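# Stack the lone carton neatly onto the carton pile

## Task

Take the one carton that is not part of any stack, set it on the top of a stack of cartons so its edges line up with the cartons beneath, and then release it.

## Robot and tools

Robot: two arms, left_arm and right_arm, each ending in a two-finger parallel gripper. Their bases sit in the scene frame at left_arm (+0.010, +0.272, 0) with quat_wxyz (+1.000, 0, 0, -0.014), and right_arm (-0.002, -0.306, 0) with quat_wxyz (+0.998, 0, 0, -0.070). The names are just labels and do not refer to sides of any picture.

Scene frame: origin on the tabletop midway between the arms, +x reaching out over the table, +z up, left_arm on the +y side. All positions are in metres; orientations are quaternions written w first (qw, qx, qy, qz). On a gripper, the fingers extend along its own +z axis and close together along its y axis. The reported end_effector_position is the pinch point between the pads, roughly 1 cm short of the fingertips. Reported hand positions may be slightly wrong, more so when the arm is stretched out, and arms usually settle a centimetre or so below the commanded height.

Row layout (used by both motion tools): one flat list of 16 numbers covering both arms, left_arm first: x, y, z, qw, qx, qy, qz, opening, then the same eight for right_arm. x, y, z and the quaternion are an absolute target pose for that gripper in the scene frame, not an offset. Opening runs from -1 (closed) to +1 (fully open, 0.094 m). Even if one arm is idle, fill its eight slots; to keep it still, repeat its last reported pose and desired opening every call, and reuse one fixed quaternion rather than the drifting one from results.

execute_actions(actions): a list of actions; each action is a table of up to 15 rows, one row per control step of 1/30 s, and if fewer rows are given the last row is held to fill 15 steps. An empty list only returns the current state and images. A target more than 0.6 m from the gripper's current position along any of its own axes makes that action rejected for both arms; a malformed action, or a first action failing that check, rejects the whole call. Per step, the command is clamped to 70 mm and 16 degrees away from the measured pose, so long jumps need several actions; position is favoured over orientation when both cannot be met.

move(target, speed, blocking): target is one 16-number row as above (absolute poses). Both grippers travel in straight lines, finishing together, lasting 0.5 to 10 s (cut off at 10 s). speed is the path top speed in m/s, 0.002 to 0.5, default 0.25; rotation is capped at twice that in rad/s. The opening is applied at the start. Paths ignore obstacles and the other arm, and real motion may lag, stray or overshoot the speed, notably near full stretch. Faster contact means harder impact, and aiming deeper past a surface presses harder. blocking=false returns after 0.5 s while motion continues; then only wait or stop are accepted until a result shows the move ended.

wait(seconds): 0 to 10; lets time pass with each arm holding its last command, returning early if a running move finishes. stop(): brakes a running move; fast arms need space to stop; fingers keep moving. zoom_image(camera, region): enlarges part of the latest image; camera is cam_head_left, cam_head_right, cam_left_wrist or cam_right_wrist; region is [x0, y0, x1, y1] in pixels from the top-left, no larger than 504 by 504. Head images are 504x504, wrist images 616x616 (fisheye). read_manual(section): gives the URDF licence text only (section "licences"); no motion. finished_scene(scene): ends the current scene by its number, irreversibly; do it only after the carton is released and resting in place.

Reading results: a state line per arm gives gripper position and quaternion; Hand target lines show where the controller is currently driving each gripper; grip_measured is the finger opening on the command scale (last joint value gives metres; may be off by about 1 mm). Action results list step positions, with HELD marking steps where an arm's command was held back. A move adds a "move:" line with its ending: done, off_target, moving, held or fault, plus limits such as paced (pose clipped) or held (a check blocked steps; the arm may then jump faster than requested), and each gripper's remaining distance. If only one arm is named, the other finished. "pose unreachable" means the clearance check altered or blocked that arm's command. FAULT lines mean an arm stopped; MOTOR HOT warns from 85 °C and OVER-TEMPERATURE FAULT at 100 °C makes that arm go limp and drop what it holds.

Gripping: to hold, command an opening somewhat below grip_measured; about 0.03 lower is firm, less is gentler. In this task the pad force is capped low, around 13 to 25 N, so the carton can slip; grip it squarely and move steadily. Occasional disturbances may tug a held carton or shove loose ones.

Avoid: dropping the carton, knocking anything off the table (that fails the task), slamming or pushing hard into the stack, and letting the arms collide or press on each other. Prefer smooth, low-effort motion, and limit time spent holding loads to keep motors cool. Typical order: look with the cameras, open and approach above the lone carton, descend, close, lift, carry over the stack, align orientation, lower gently, open, retreat, then end the scene.

Each tool is called after "Call:" as name(argument=value, ...), one argument or row to a line, values as JSON.

## Session

Call:
execute_actions(
  actions=[],
)

Scene clock: 0.00 s.
left_arm: end_effector_position=(+0.5549, +0.1039, +0.3633) grip_measured=+1.000 end_effector_quat_wxyz=(+0.005, +0.760, +0.622, +0.189) | right_arm: end_effector_position=(+0.2666, -0.3054, +0.2463) grip_measured=+1.000 end_effector_quat_wxyz=(+0.002, +0.377, +0.926, -0.009)
Joint positions: left_arm=[-0.367  1.743  2.017 -1.649 -0.329  1.406  0.094] | right_arm=[ 0.153  1.038  1.04  -1.577  0.018  0.787  0.094]
Joint velocities: left_arm=[-0.005  0.005  0.002  0.012 -0.066  0.051  0.   ] | right_arm=[-0.015 -0.024 -0.007 -0.002 -0.037 -0.007  0.   ]
Motor temperatures (°C, as the motors report them): left_arm=[30 28 29 29 30 27] | right_arm=[31 28 29 28 30 27]
Hand target (left_arm): +0.558, +0.103, +0.374; +0.017, +0.757, +0.623, +0.195
Hand target (right_arm): +0.272, -0.305, +0.253; +0.009, +0.377, +0.926, -0.006

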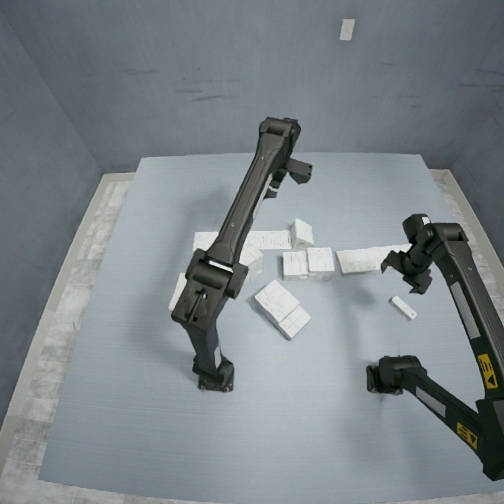

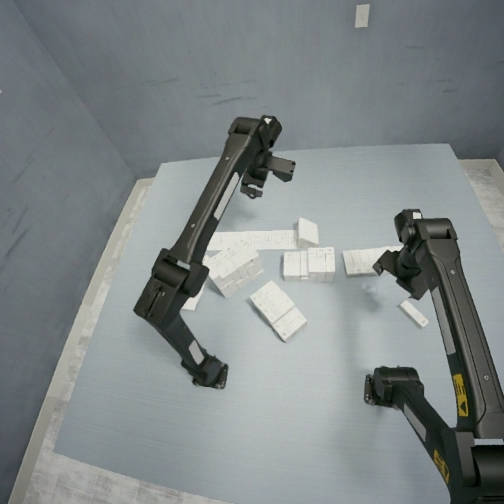

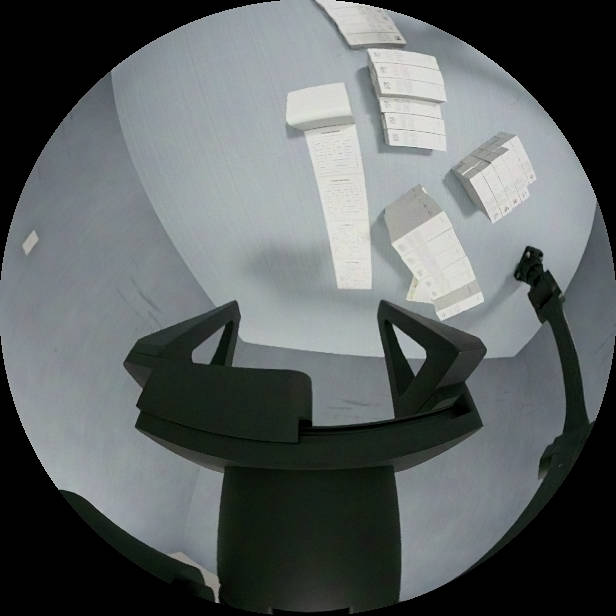

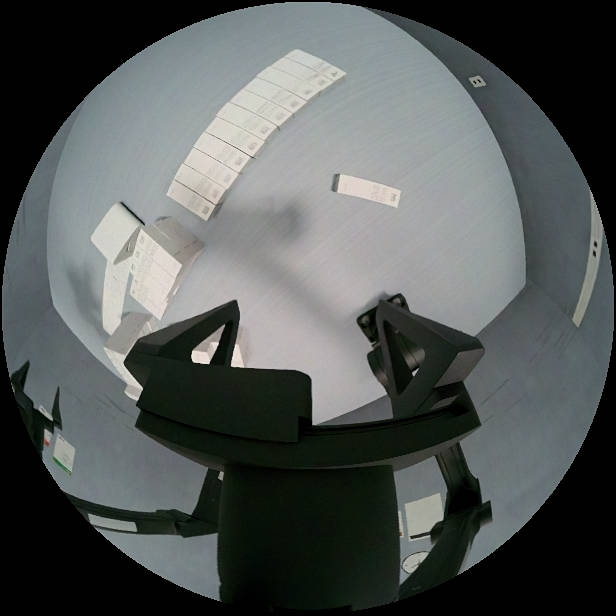

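Call:
zoom_image(
  camera="cam_head_right",
  region=[140, 190, 460, 360],
)

Call:
zoom_image(
  camera="cam_head_left",
  region=[140, 190, 460, 360],
)

Call:
zoom_image(
  camera="cam_left_wrist",
  region=[260, 0, 580, 330],
)

Call:
zoom_image(
  camera="cam_right_wrist",
  region=[60, 30, 440, 400],
)

Region (140, 190, 460, 360) of cam_head_right's 504x504 image, scaled by 1.575, with more detail than that image has; it fills the top 268 rows of this view, and the rest is white.

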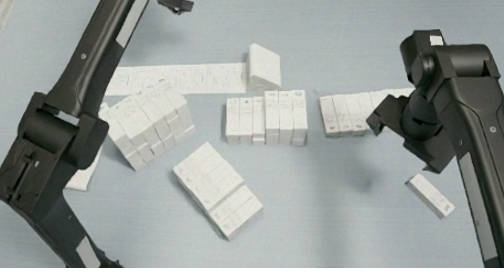

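Region (140, 190, 460, 360) of cam_head_left's 504x504 image, scaled by 1.575, with more detail than that image has; it fills the top 268 rows of this view, and the rest is white.

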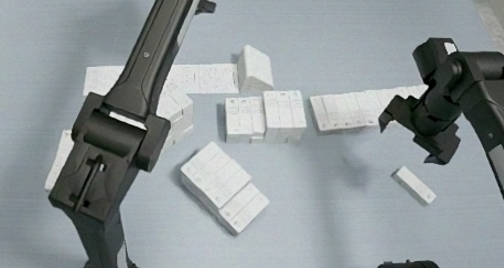

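Region (260, 0, 580, 330) of cam_left_wrist's 616x616 image, scaled by 1.527, with more detail than that image has; it fills the left 489 columns of this view, and the rest is white.

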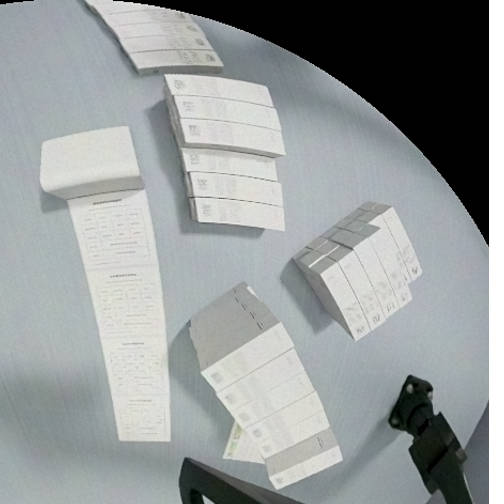

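Region (60, 30, 440, 400) of cam_right_wrist's 616x616 image, scaled by 1.326, with more detail than that image has; it fills the top 491 rows of this view, and the rest is white.

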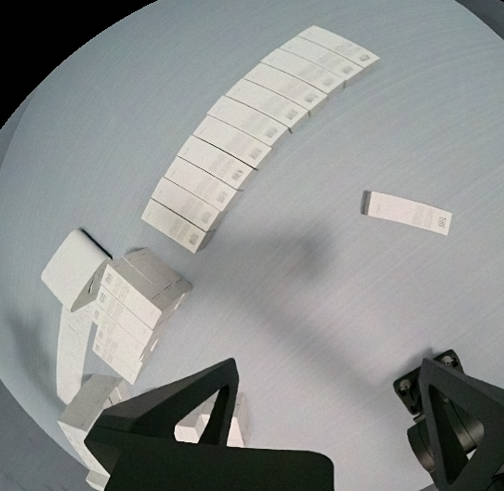

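Call:
move(
  target=[0.5549,0.1039,0.3633,0.005,0.76,0.622,0.189,1, 0.2525,-0.453,0.15,0,0.914,0.394,0,1],
  speed=0.3,
)

Scene clock: 30.43 s.
left_arm: end_effector_position=(+0.5549, +0.1039, +0.3633) grip_measured=+1.000 end_effector_quat_wxyz=(+0.005, +0.760, +0.622, +0.189) | right_arm: end_effector_position=(+0.2543, -0.4528, +0.1601) grip_measured=+1.000 end_effector_quat_wxyz=(+0.010, +0.915, +0.403, +0.008)
Joint positions: left_arm=[-0.367  1.743  2.017 -1.649 -0.329  1.406  0.094] | right_arm=[-0.38   1.124  0.872 -1.292 -0.     1.792  0.094]
Joint velocities: left_arm=[-0.015 -0.005 -0.007 -0.002  0.11  -0.007  0.   ] | right_arm=[-0.015 -0.005  0.002  0.002 -0.007 -0.037  0.   ]
Motor temperatures (°C, as the motors report them): left_arm=[30 30 32 29 30 27] | right_arm=[31 28 33 28 30 27]
Hand target (left_arm): +0.555, +0.104, +0.363; +0.005, +0.760, +0.622, +0.189
Hand target (right_arm): +0.253, -0.454, +0.150; +0.001, +0.918, +0.396, +0.002
Off the commanded pose (left_arm): 0.000 m, 0 deg.
Off the commanded pose (right_arm): 0.010 m, 2 deg.
move: done
camera_calibration (this result's frames):
cam_right_wrist: T_world_to_cam=[[-0.738806, 0.673296, -0.0289696, 0.502179], [0.529919, 0.606962, 0.59227, 0.047097], [0.416356, 0.422221, -0.805218, 0.336532], [0, 0, 0, 1]] pos_world=[0.205937, -0.508792, 0.257636]

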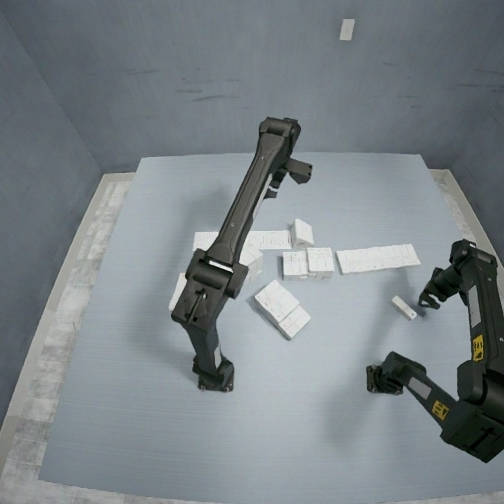

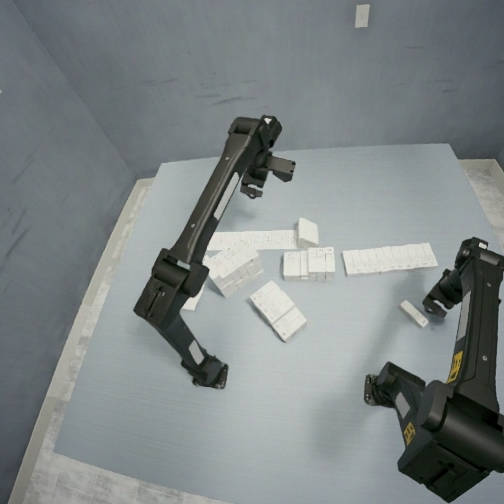

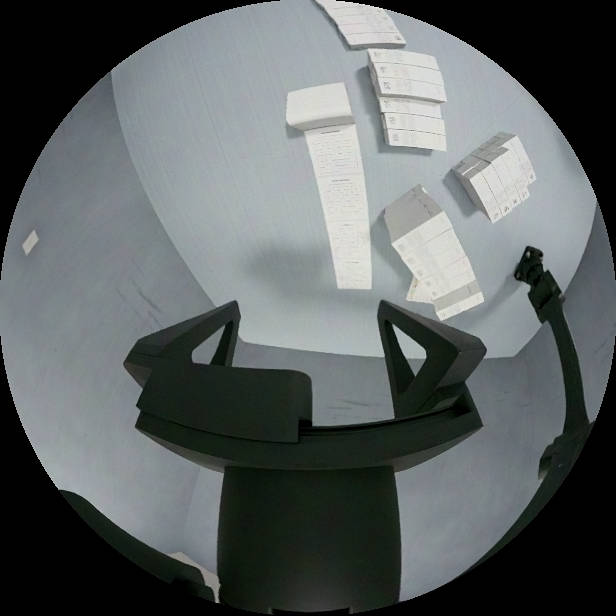

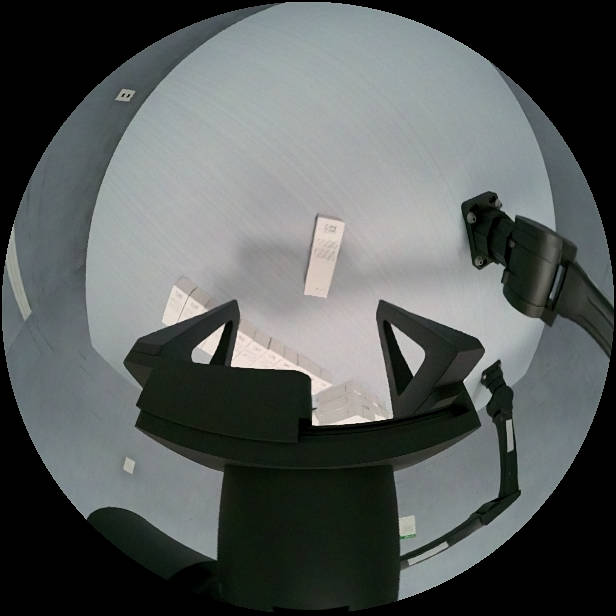

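Call:
move(
  target=[0.5549,0.1039,0.3633,0.005,0.76,0.622,0.189,1, 0.261,-0.4265,0.07,0,0.941,0.338,0,1],
  speed=0.2,
)

Call:
zoom_image(
  camera="cam_head_right",
  region=[180, 200, 460, 360],
)

Scene clock: 57.23 s.
left_arm: end_effector_position=(+0.5549, +0.1039, +0.3633) grip_measured=+1.000 end_effector_quat_wxyz=(+0.005, +0.760, +0.622, +0.189) | right_arm: end_effector_position=(+0.2616, -0.4286, +0.0751) grip_measured=+1.000 end_effector_quat_wxyz=(+0.002, +0.940, +0.340, +0.002)
Joint positions: left_arm=[-0.367  1.743  2.017 -1.649 -0.329  1.406  0.094] | right_arm=[-0.295  1.226  0.708 -1.047 -0.     2.013  0.094]
Joint velocities: left_arm=[-0.005 -0.005 -0.007 -0.002  0.007  0.022  0.   ] | right_arm=[-0.015 -0.005 -0.007 -0.007  0.022  0.037  0.   ]
Motor temperatures (°C, as the motors report them): left_arm=[30 30 32 29 30 27] | right_arm=[31 28 33 28 30 27]
Hand target (left_arm): +0.555, +0.104, +0.363; +0.005, +0.760, +0.622, +0.189
Hand target (right_arm): +0.262, -0.427, +0.070; -0.000, +0.941, +0.338, -0.000
Off the commanded pose (left_arm): 0.000 m, 0 deg.
Off the commanded pose (right_arm): 0.006 m, 0 deg.
move: done
camera_calibration (this result's frames):
cam_right_wrist: T_world_to_cam=[[-0.641147, 0.767363, -0.00917654, 0.502022], [0.616093, 0.521814, 0.590033, 0.0200264], [0.457558, 0.372644, -0.807327, 0.223004], [0, 0, 0, 1]] pos_world=[0.207494, -0.478785, 0.172828]

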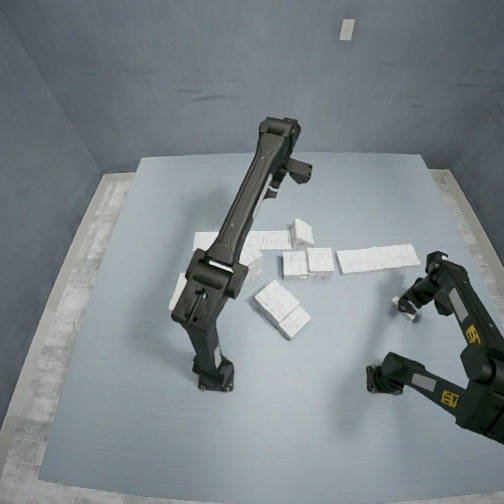

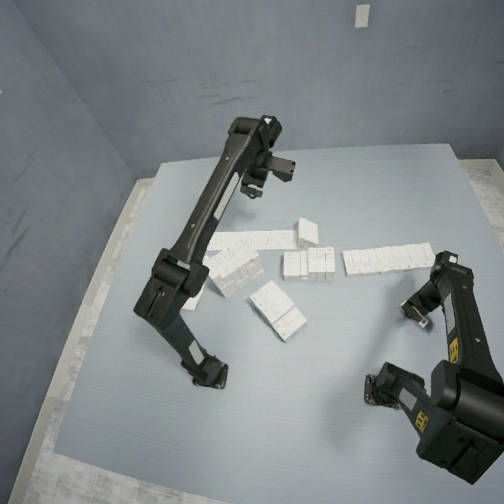

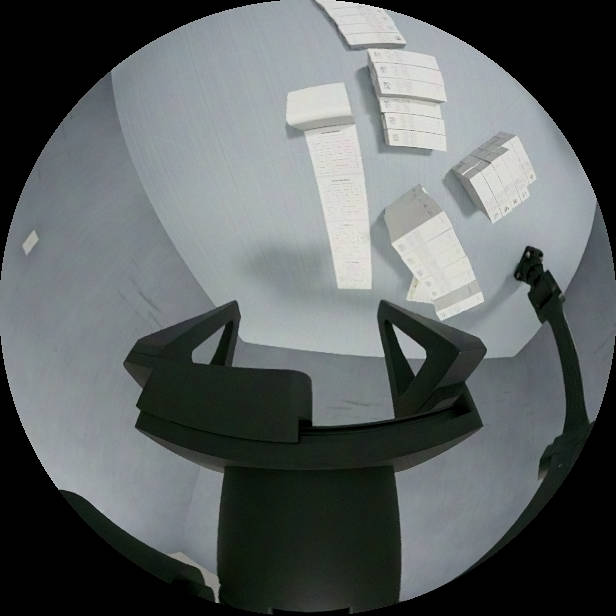

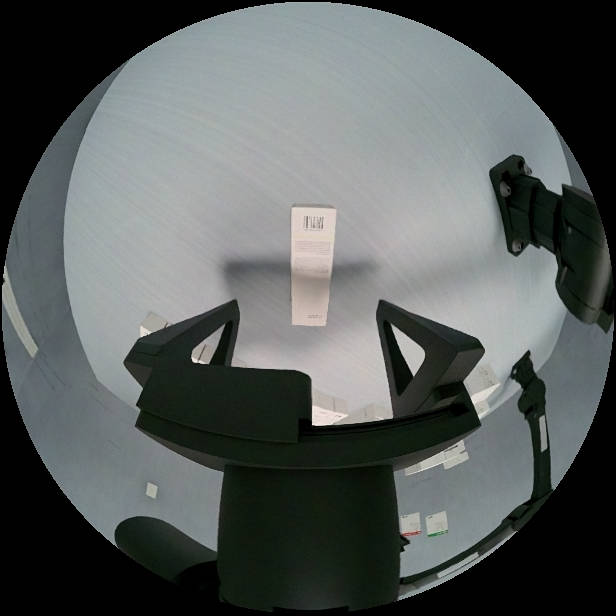

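Region (180, 200, 460, 360) of cam_head_right's 504x504 image, scaled by 1.800, with more detail than that image has; it fills the top 288 rows of this view, and the rest is white.

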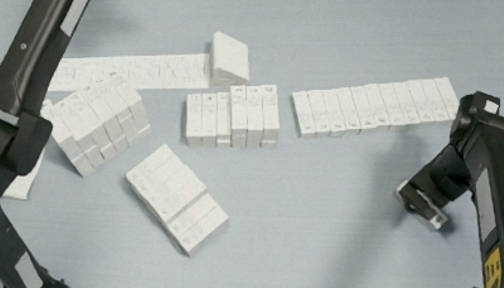

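Call:
move(
  target=[0.5549,0.1039,0.3633,0.005,0.76,0.622,0.189,1, 0.262,-0.4225,0.014,0,0.941,0.338,0,1],
  speed=0.08,
)

Scene clock: 66.97 s.
left_arm: end_effector_position=(+0.5549, +0.1039, +0.3633) grip_measured=+1.000 end_effector_quat_wxyz=(+0.005, +0.760, +0.622, +0.189) | right_arm: end_effector_position=(+0.2650, -0.4265, +0.0218) grip_measured=+1.000 end_effector_quat_wxyz=(+0.006, +0.941, +0.338, +0.006)
Joint positions: left_arm=[-0.367  1.743  2.017 -1.649 -0.329  1.406  0.094] | right_arm=[-0.284  1.33   0.627 -0.851 -0.     2.028  0.094]
Joint velocities: left_arm=[ 0.005 -0.015 -0.007 -0.022 -0.051 -0.051  0.   ] | right_arm=[-0.005 -0.005 -0.017 -0.007  0.022  0.051  0.   ]
Motor temperatures (°C, as the motors report them): left_arm=[30 30 32 29 30 27] | right_arm=[31 28 32 28 30 27]
Hand target (left_arm): +0.555, +0.104, +0.363; +0.005, +0.760, +0.622, +0.189
Hand target (right_arm): +0.262, -0.423, +0.014; -0.000, +0.941, +0.338, -0.000
Off the commanded pose (left_arm): 0.000 m, 0 deg.
Off the commanded pose (right_arm): 0.009 m, 1 deg.
move: done
camera_calibration (this result's frames):
cam_right_wrist: T_world_to_cam=[[-0.637772, 0.769981, -0.0194081, 0.502556], [0.612074, 0.521953, 0.594079, 0.0493041], [0.467559, 0.367008, -0.804173, 0.172489], [0, 0, 0, 1]] pos_world=[0.20969, -0.475998, 0.119174]

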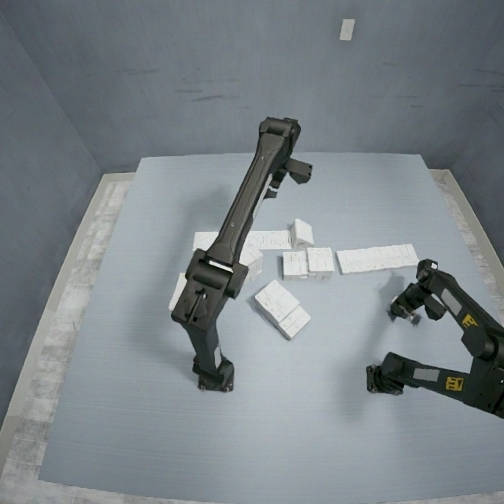

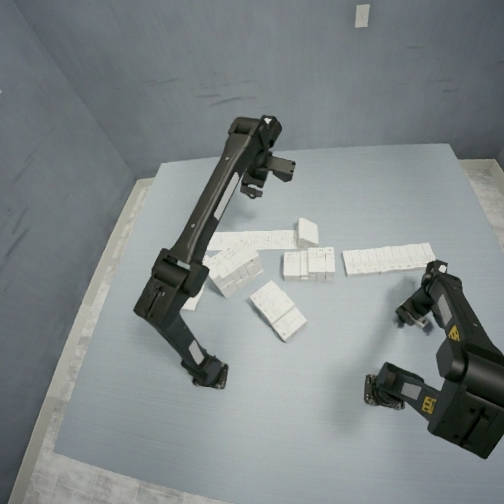

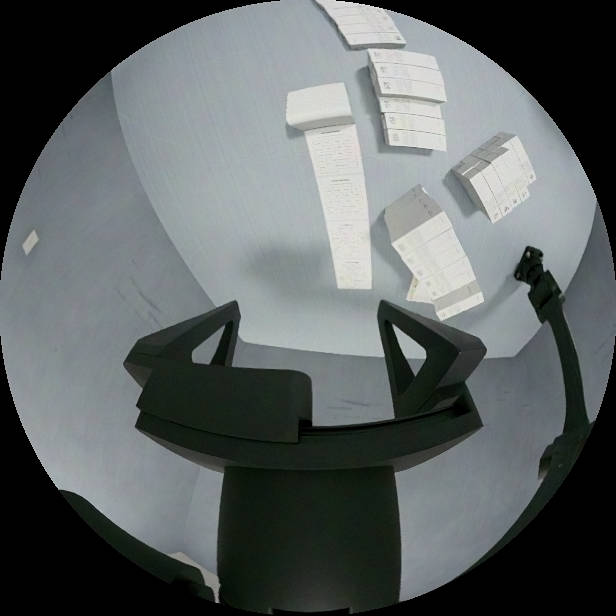

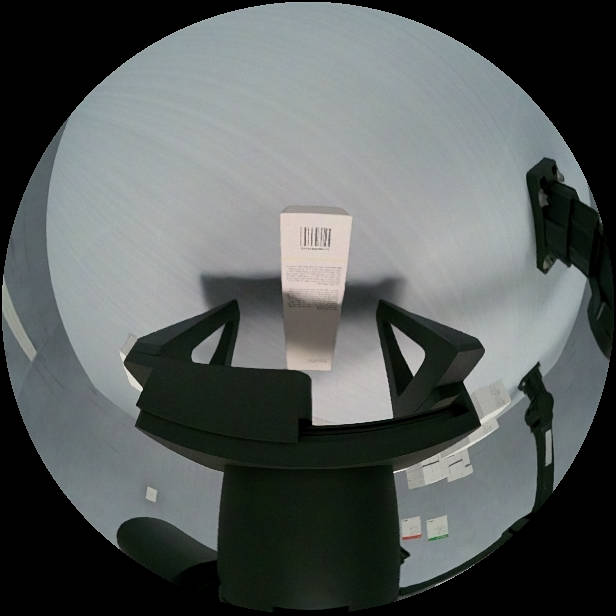

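Call:
execute_actions(
  actions=[
    [[0.5549,0.1039,0.3633,0.005,0.76,0.622,0.189,1, 0.2575,-0.4265,0.011,0,0.941,0.338,0,1]],
    [[0.5549,0.1039,0.3633,0.005,0.76,0.622,0.189,1, 0.2575,-0.4265,0.011,0,0.941,0.338,0,-0.2]],
    [[0.5549,0.1039,0.3633,0.005,0.76,0.622,0.189,1, 0.2575,-0.4265,0.011,0,0.941,0.338,0,-0.5]],
  ],
)

Scene clock: 80.77 s.
left_arm: end_effector_position=(+0.5549, +0.1039, +0.3633) grip_measured=+1.000 end_effector_quat_wxyz=(+0.005, +0.760, +0.622, +0.189) | right_arm: end_effector_position=(+0.2624, -0.4259, +0.0189) grip_measured=-0.351 end_effector_quat_wxyz=(+0.006, +0.941, +0.338, +0.006)
Joint positions: left_arm=[-0.367  1.743  2.017 -1.649 -0.329  1.406  0.094] | right_arm=[-0.286  1.33   0.618 -0.841 -0.     2.026  0.03 ]
Joint velocities: left_arm=[-0.005 -0.005  0.012 -0.002  0.022  0.037  0.   ] | right_arm=[-0.015  0.005 -0.022  0.007  0.081  0.037 -0.001]
Motor temperatures (°C, as the motors report them): left_arm=[30 31 32 29 30 27] | right_arm=[31 28 32 28 30 27]
Hand target (left_arm): +0.555, +0.104, +0.363; +0.005, +0.760, +0.622, +0.189
Hand target (right_arm): +0.257, -0.426, +0.011; +0.000, +0.941, +0.338, +0.000
Off the commanded pose (left_arm): 0.000 m, 0 deg.
Off the commanded pose (right_arm): 0.009 m, 1 deg.
Step readings (end_effector_position; steps 1 to 15: 1st action; 16 to 30: 2nd action; 31 to 45: 3rd action):
0: left_arm (+0.5549, +0.1039, +0.3633) | right_arm (+0.2650, -0.4265, +0.0218)
1: left_arm (+0.5549, +0.1039, +0.3633) | right_arm (+0.2649, -0.4265, +0.0215)
2: left_arm (+0.5549, +0.1039, +0.3633) | right_arm (+0.2647, -0.4265, +0.0209)
4: left_arm (+0.5549, +0.1039, +0.3633) | right_arm (+0.2635, -0.4261, +0.0198)
8: left_arm (+0.5549, +0.1039, +0.3633) | right_arm (+0.2622, -0.4258, +0.0189)
15: left_arm (+0.5549, +0.1039, +0.3633) | right_arm (+0.2624, -0.4259, +0.0189)
16: left_arm (+0.5549, +0.1039, +0.3633) | right_arm (+0.2624, -0.4259, +0.0189)
17: left_arm (+0.5549, +0.1039, +0.3633) | right_arm (+0.2624, -0.4259, +0.0189)
19: left_arm (+0.5549, +0.1039, +0.3633) | right_arm (+0.2624, -0.4259, +0.0189)
23: left_arm (+0.5549, +0.1039, +0.3633) | right_arm (+0.2624, -0.4259, +0.0189)
30: left_arm (+0.5549, +0.1039, +0.3633) | right_arm (+0.2624, -0.4259, +0.0189)
31: left_arm (+0.5549, +0.1039, +0.3633) | right_arm (+0.2624, -0.4259, +0.0189)
32: left_arm (+0.5549, +0.1039, +0.3633) | right_arm (+0.2624, -0.4259, +0.0189)
34: left_arm (+0.5549, +0.1039, +0.3633) | right_arm (+0.2624, -0.4259, +0.0189)
38: left_arm (+0.5549, +0.1039, +0.3633) | right_arm (+0.2624, -0.4259, +0.0189)
45: end_effector_position above
camera_calibration (this result's frames):
cam_right_wrist: T_world_to_cam=[[-0.637779, 0.769983, -0.0190801, 0.500445], [0.612289, 0.521878, 0.593924, 0.0522128], [0.467269, 0.367109, -0.804295, 0.171292], [0, 0, 0, 1]] pos_world=[0.207165, -0.475466, 0.116307]

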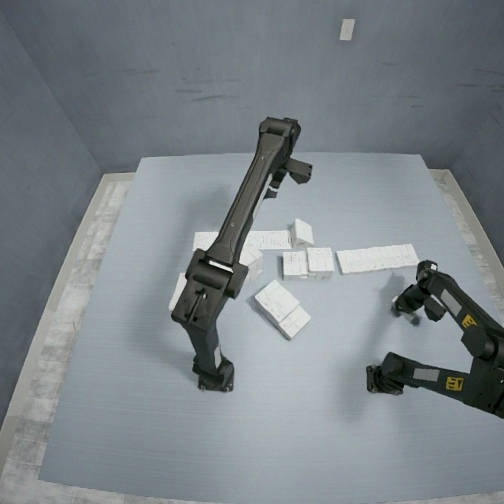

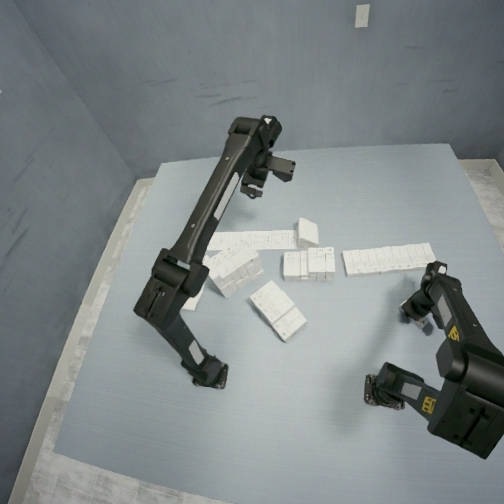

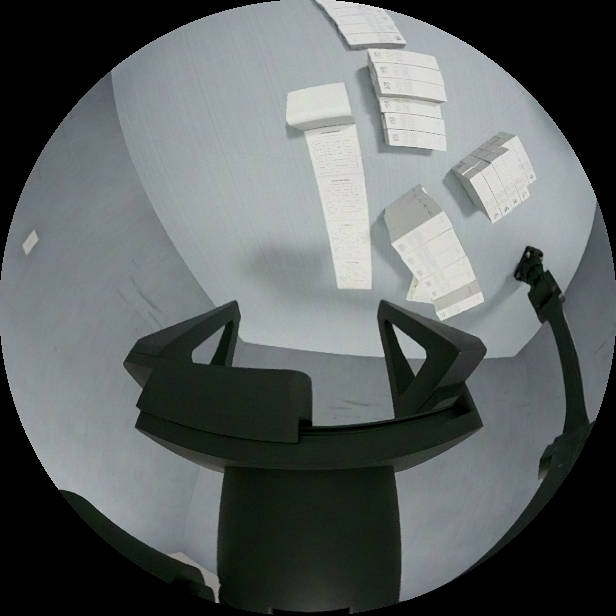

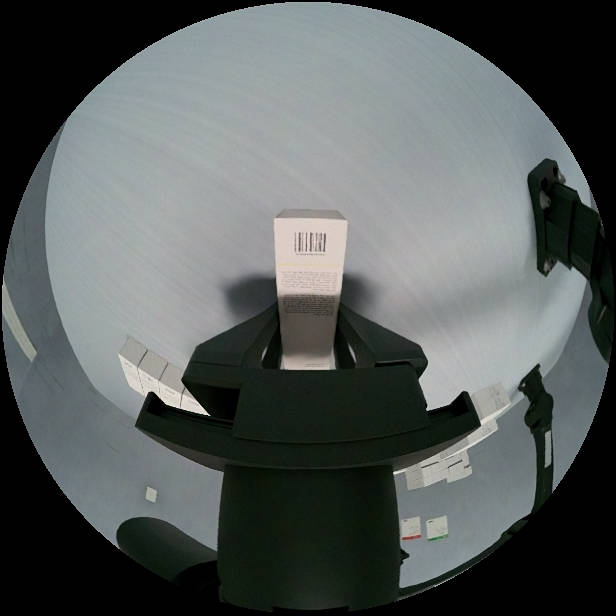

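Call:
move(
  target=[0.5549,0.1039,0.3633,0.005,0.76,0.622,0.189,1, 0.26,-0.426,0.12,0,0.941,0.338,0,-0.5],
  speed=0.15,
)

Call:
move(
  target=[0.5549,0.1039,0.3633,0.005,0.76,0.622,0.189,1, 0.47,-0.2,0.22,0,0.05,0.9987,0,-0.5],
  speed=0.3,
)

Scene clock: 101.33 s.
left_arm: end_effector_position=(+0.5549, +0.1039, +0.3633) grip_measured=+1.000 end_effector_quat_wxyz=(+0.005, +0.760, +0.622, +0.189) | right_arm: end_effector_position=(+0.2466, -0.4188, +0.1038) grip_measured=-0.351 end_effector_quat_wxyz=(-0.014, +0.941, +0.338, -0.014)
Joint positions: left_arm=[-0.367  1.743  2.017 -1.649 -0.329  1.406  0.094] | right_arm=[-0.286  1.164  0.744 -1.19  -0.     2.026  0.03 ]
Joint velocities: left_arm=[ 0.005  0.005 -0.022  0.007 -0.022  0.007  0.   ] | right_arm=[-0.005  0.005 -0.027 -0.007 -0.007 -0.007 -0.   ]
Motor temperatures (°C, as the motors report them): left_arm=[30 31 32 29 30 27] | right_arm=[31 28 32 28 30 27]
Hand target (left_arm): +0.555, +0.104, +0.363; +0.005, +0.760, +0.622, +0.189
Hand target (right_arm): +0.259, -0.425, +0.121; +0.000, +0.941, +0.338, -0.000
Off the commanded pose (left_arm): 0.000 m, 0 deg.
Off the commanded pose (right_arm): 0.022 m, 2 deg.
move: off_target (right_arm)
camera_calibration (this result's frames):
cam_right_wrist: T_world_to_cam=[[-0.637456, 0.769837, 0.031647, 0.481054], [0.642327, 0.508291, 0.573634, -0.00321057], [0.425519, 0.385994, -0.8185, 0.263969], [0, 0, 0, 1]] pos_world=[0.196389, -0.470592, 0.202677]

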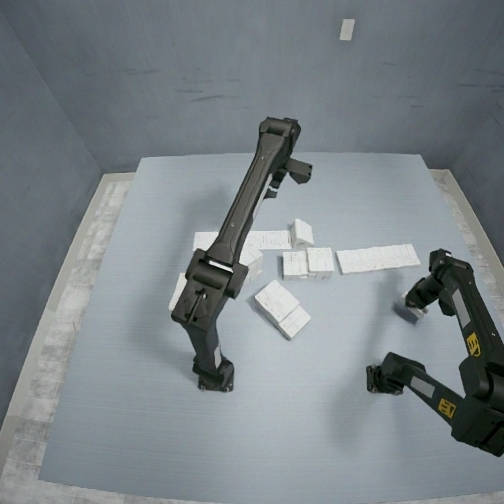

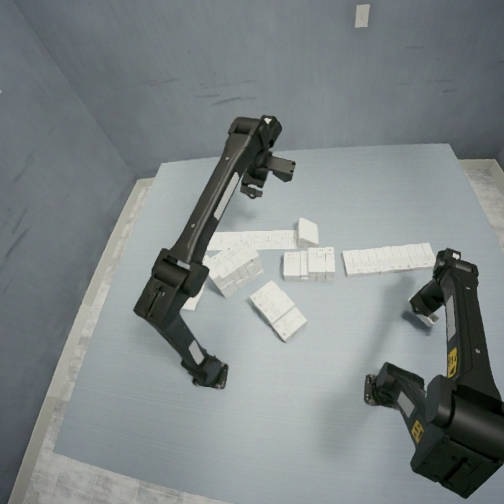

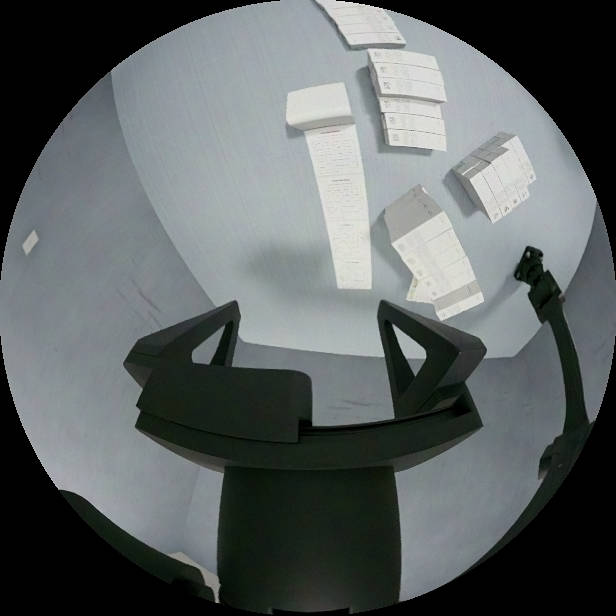

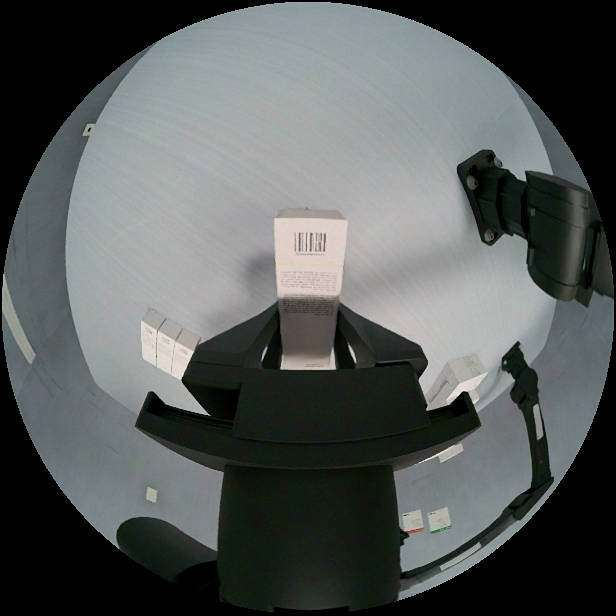

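Scene clock: 105.83 s.
left_arm: end_effector_position=(+0.5549, +0.1039, +0.3633) grip_measured=+1.000 end_effector_quat_wxyz=(+0.005, +0.760, +0.622, +0.189) | right_arm: end_effector_position=(+0.4546, -0.2067, +0.2152) grip_measured=-0.350 end_effector_quat_wxyz=(-0.006, +0.058, +0.998, -0.003)
Joint positions: left_arm=[-0.367  1.743  2.017 -1.649 -0.329  1.406  0.094] | right_arm=[ 0.354  1.577  1.451 -1.459  0.002  0.331  0.031]
Joint velocities: left_arm=[-0.005 -0.024 -0.017 -0.002  0.037  0.022  0.   ] | right_arm=[-0.005 -0.005  0.002 -0.007 -0.037  0.007  0.001]
Motor temperatures (°C, as the motors report them): left_arm=[30 31 32 29 30 27] | right_arm=[31 28 34 28 30 27]
Hand target (left_arm): +0.555, +0.104, +0.363; +0.005, +0.760, +0.622, +0.189
Hand target (right_arm): +0.469, -0.201, +0.220; -0.003, +0.050, +0.999, -0.000
Off the commanded pose (left_arm): 0.000 m, 0 deg.
Off the commanded pose (right_arm): 0.017 m, 1 deg.
move: off_target (right_arm)
camera_calibration (this result's frames):
cam_right_wrist: T_world_to_cam=[[-0.114101, -0.993467, 0.00225058, -0.149179], [-0.796123, 0.0927902, 0.597978, 0.254308], [-0.59428, 0.066438, -0.801509, 0.578683], [0, 0, 0, 1]] pos_world=[0.529339, -0.210248, 0.312085]

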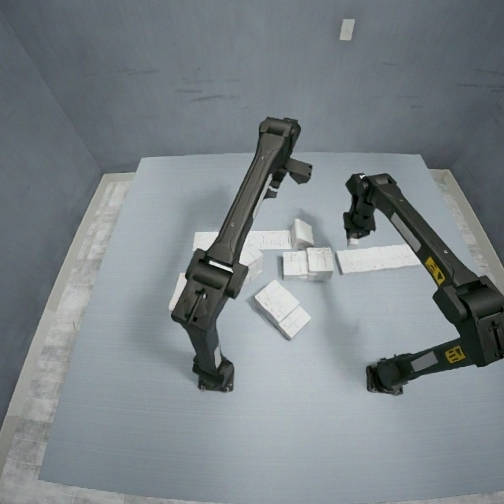

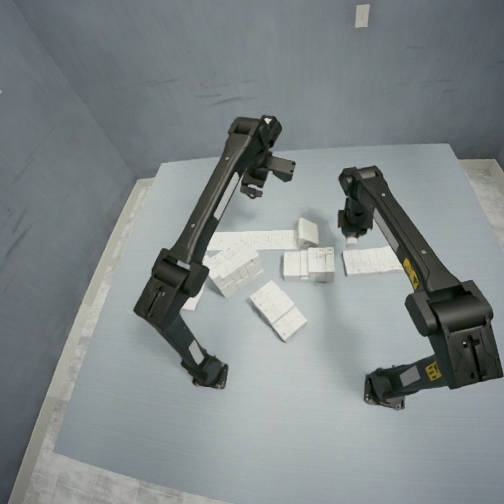

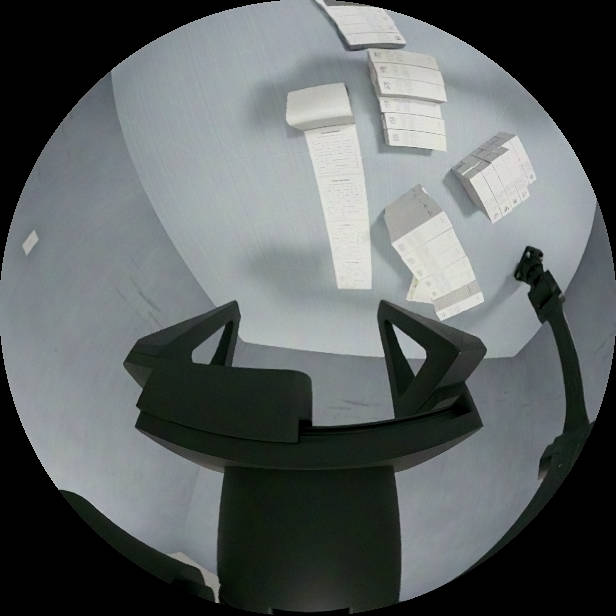

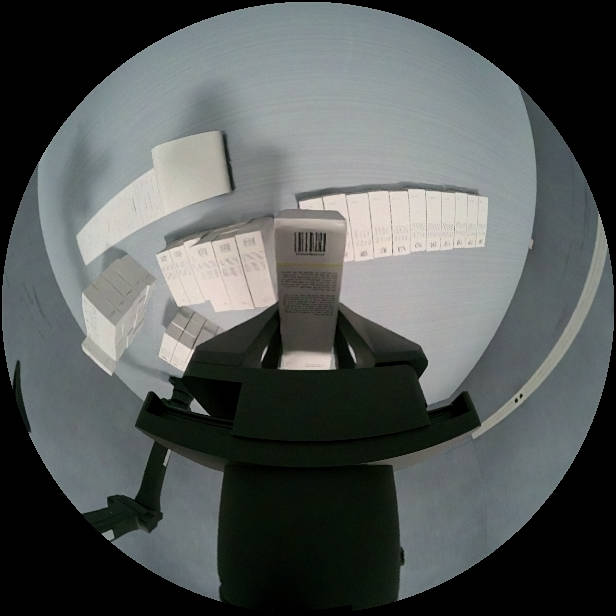

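Call:
zoom_image(
  camera="cam_right_wrist",
  region=[60, 170, 520, 400],
)

Call:
zoom_image(
  camera="cam_left_wrist",
  region=[300, 0, 560, 260],
)

Region (60, 170, 520, 400) of cam_right_wrist's 616x616 image, scaled by 1.096, with more detail than that image has.

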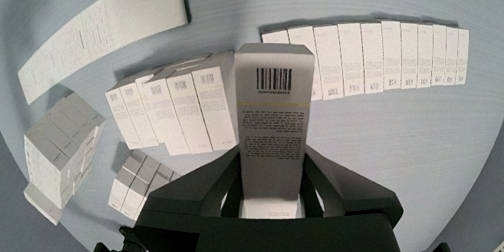

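Region (300, 0, 560, 260) of cam_left_wrist's 616x616 image, scaled by 1.938, with more detail than that image has.

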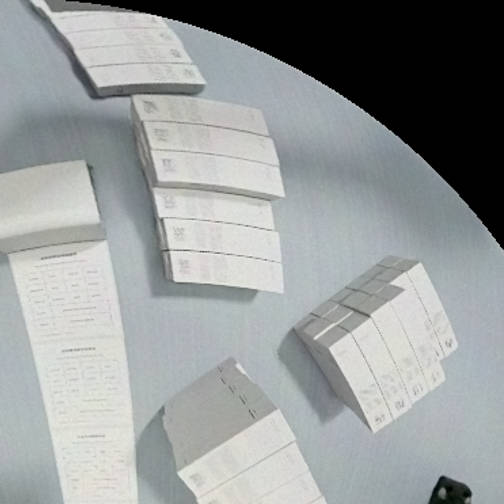

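Call:
move(
  target=[0.53,0.22,0.3633,0.005,0.76,0.622,0.189,1, 0.44,-0.132,0.185,0,0.052,0.9986,0,-0.5],
  speed=0.1,
)

Scene clock: 131.77 s.
left_arm: end_effector_position=(+0.5316, +0.2169, +0.3600) grip_measured=+1.000 end_effector_quat_wxyz=(-0.001, +0.757, +0.627, +0.185) | right_arm: end_effector_position=(+0.4398, -0.1341, +0.2005) grip_measured=-0.350 end_effector_quat_wxyz=(+0.010, +0.049, +0.999, +0.004)
Joint positions: left_arm=[-0.169  1.579  1.799 -1.552 -0.287  1.595  0.094] | right_arm=[ 0.511  1.577  1.412 -1.384  0.002  0.469  0.031]
Joint velocities: left_arm=[ 0.005 -0.015 -0.007  0.002 -0.051 -0.007  0.   ] | right_arm=[-0.005 -0.015 -0.007 -0.002 -0.095  0.007 -0.   ]
Motor temperatures (°C, as the motors report them): left_arm=[30 31 33 29 30 27] | right_arm=[31 29 37 28 30 27]
Hand target (left_arm): +0.529, +0.219, +0.362; +0.004, +0.760, +0.622, +0.188
Hand target (right_arm): +0.440, -0.132, +0.185; -0.001, +0.052, +0.999, -0.000
Off the commanded pose (left_arm): 0.005 m, 1 deg.
Off the commanded pose (right_arm): 0.016 m, 1 deg.
move: off_target (right_arm)
camera_calibration (this result's frames):
cam_left_wrist: T_world_to_cam=[[-0.948905, 0.218108, -0.228052, 0.542749], [-0.0422627, 0.628338, 0.776791, -0.384476], [0.312718, 0.746739, -0.587016, 0.0106529], [0, 0, 0, 1]] pos_world=[0.495437, 0.115249, 0.428686]
cam_right_wrist: T_world_to_cam=[[-0.0953617, -0.995367, -0.0122445, -0.0843543], [-0.817697, 0.0713131, 0.571215, 0.256502], [-0.567695, 0.0644844, -0.820709, 0.545171], [0, 0, 0, 1]] pos_world=[0.511188, -0.13741, 0.299877]

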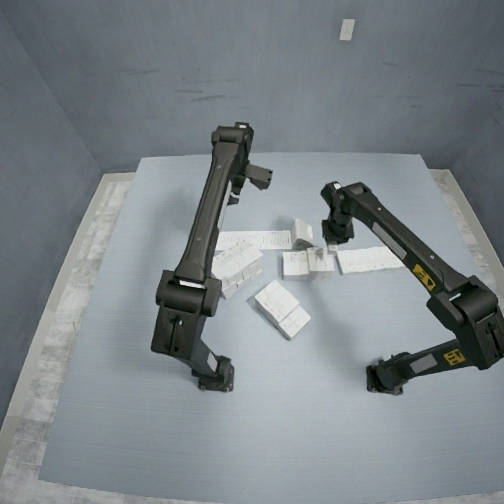

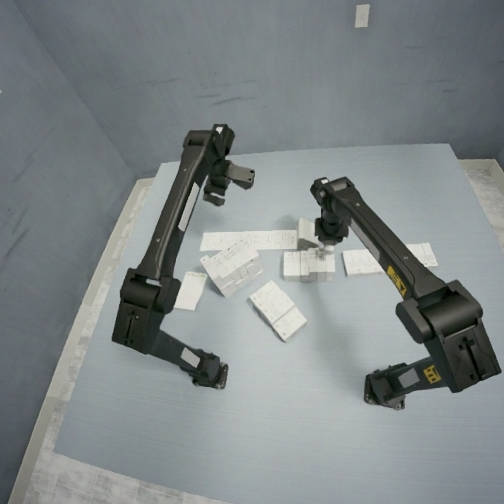

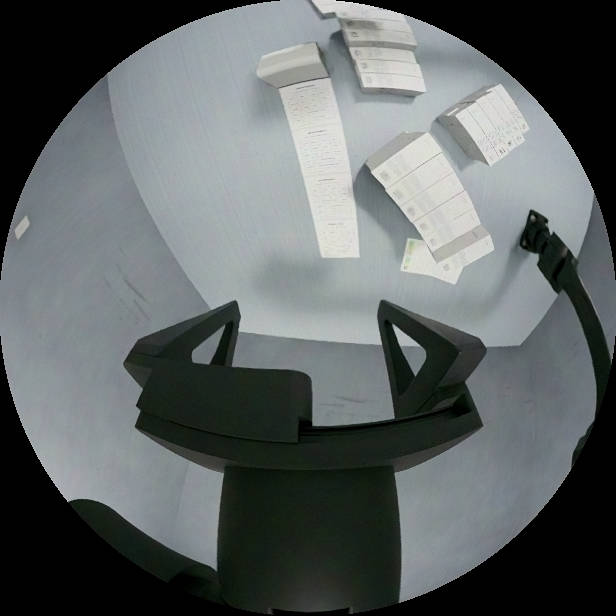

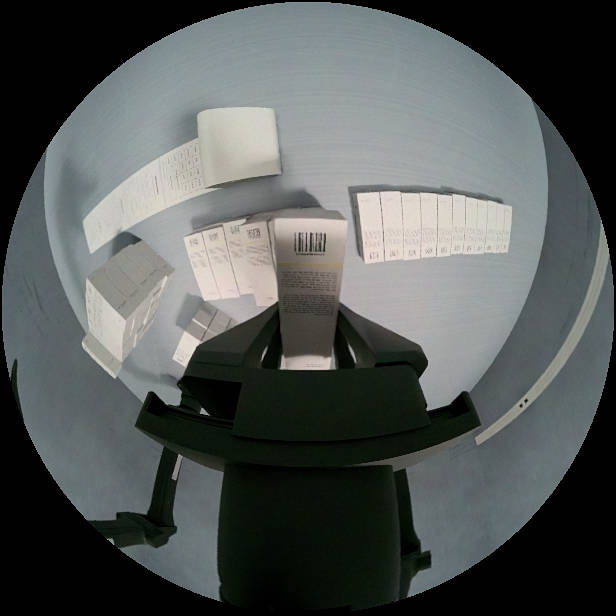

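Call:
zoom_image(
  camera="cam_right_wrist",
  region=[170, 180, 400, 330],
)

Call:
zoom_image(
  camera="cam_head_right",
  region=[260, 200, 380, 300],
)

Region (170, 180, 400, 330) of cam_right_wrist's 616x616 image, scaled by 2.191, with more detail than that image has; it fills the top 329 rows of this view, and the rest is white.

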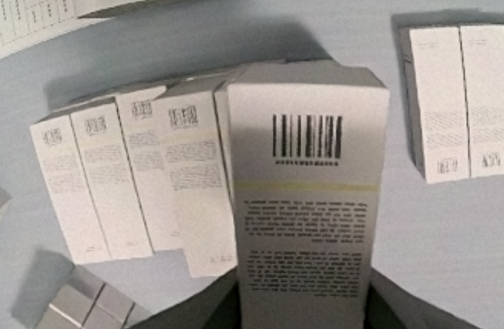

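Region (260, 200, 380, 300) of cam_head_right's 504x504 image, scaled by 4.200, with more detail than that image has.

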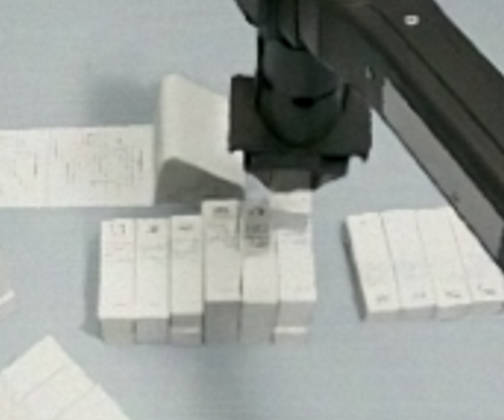

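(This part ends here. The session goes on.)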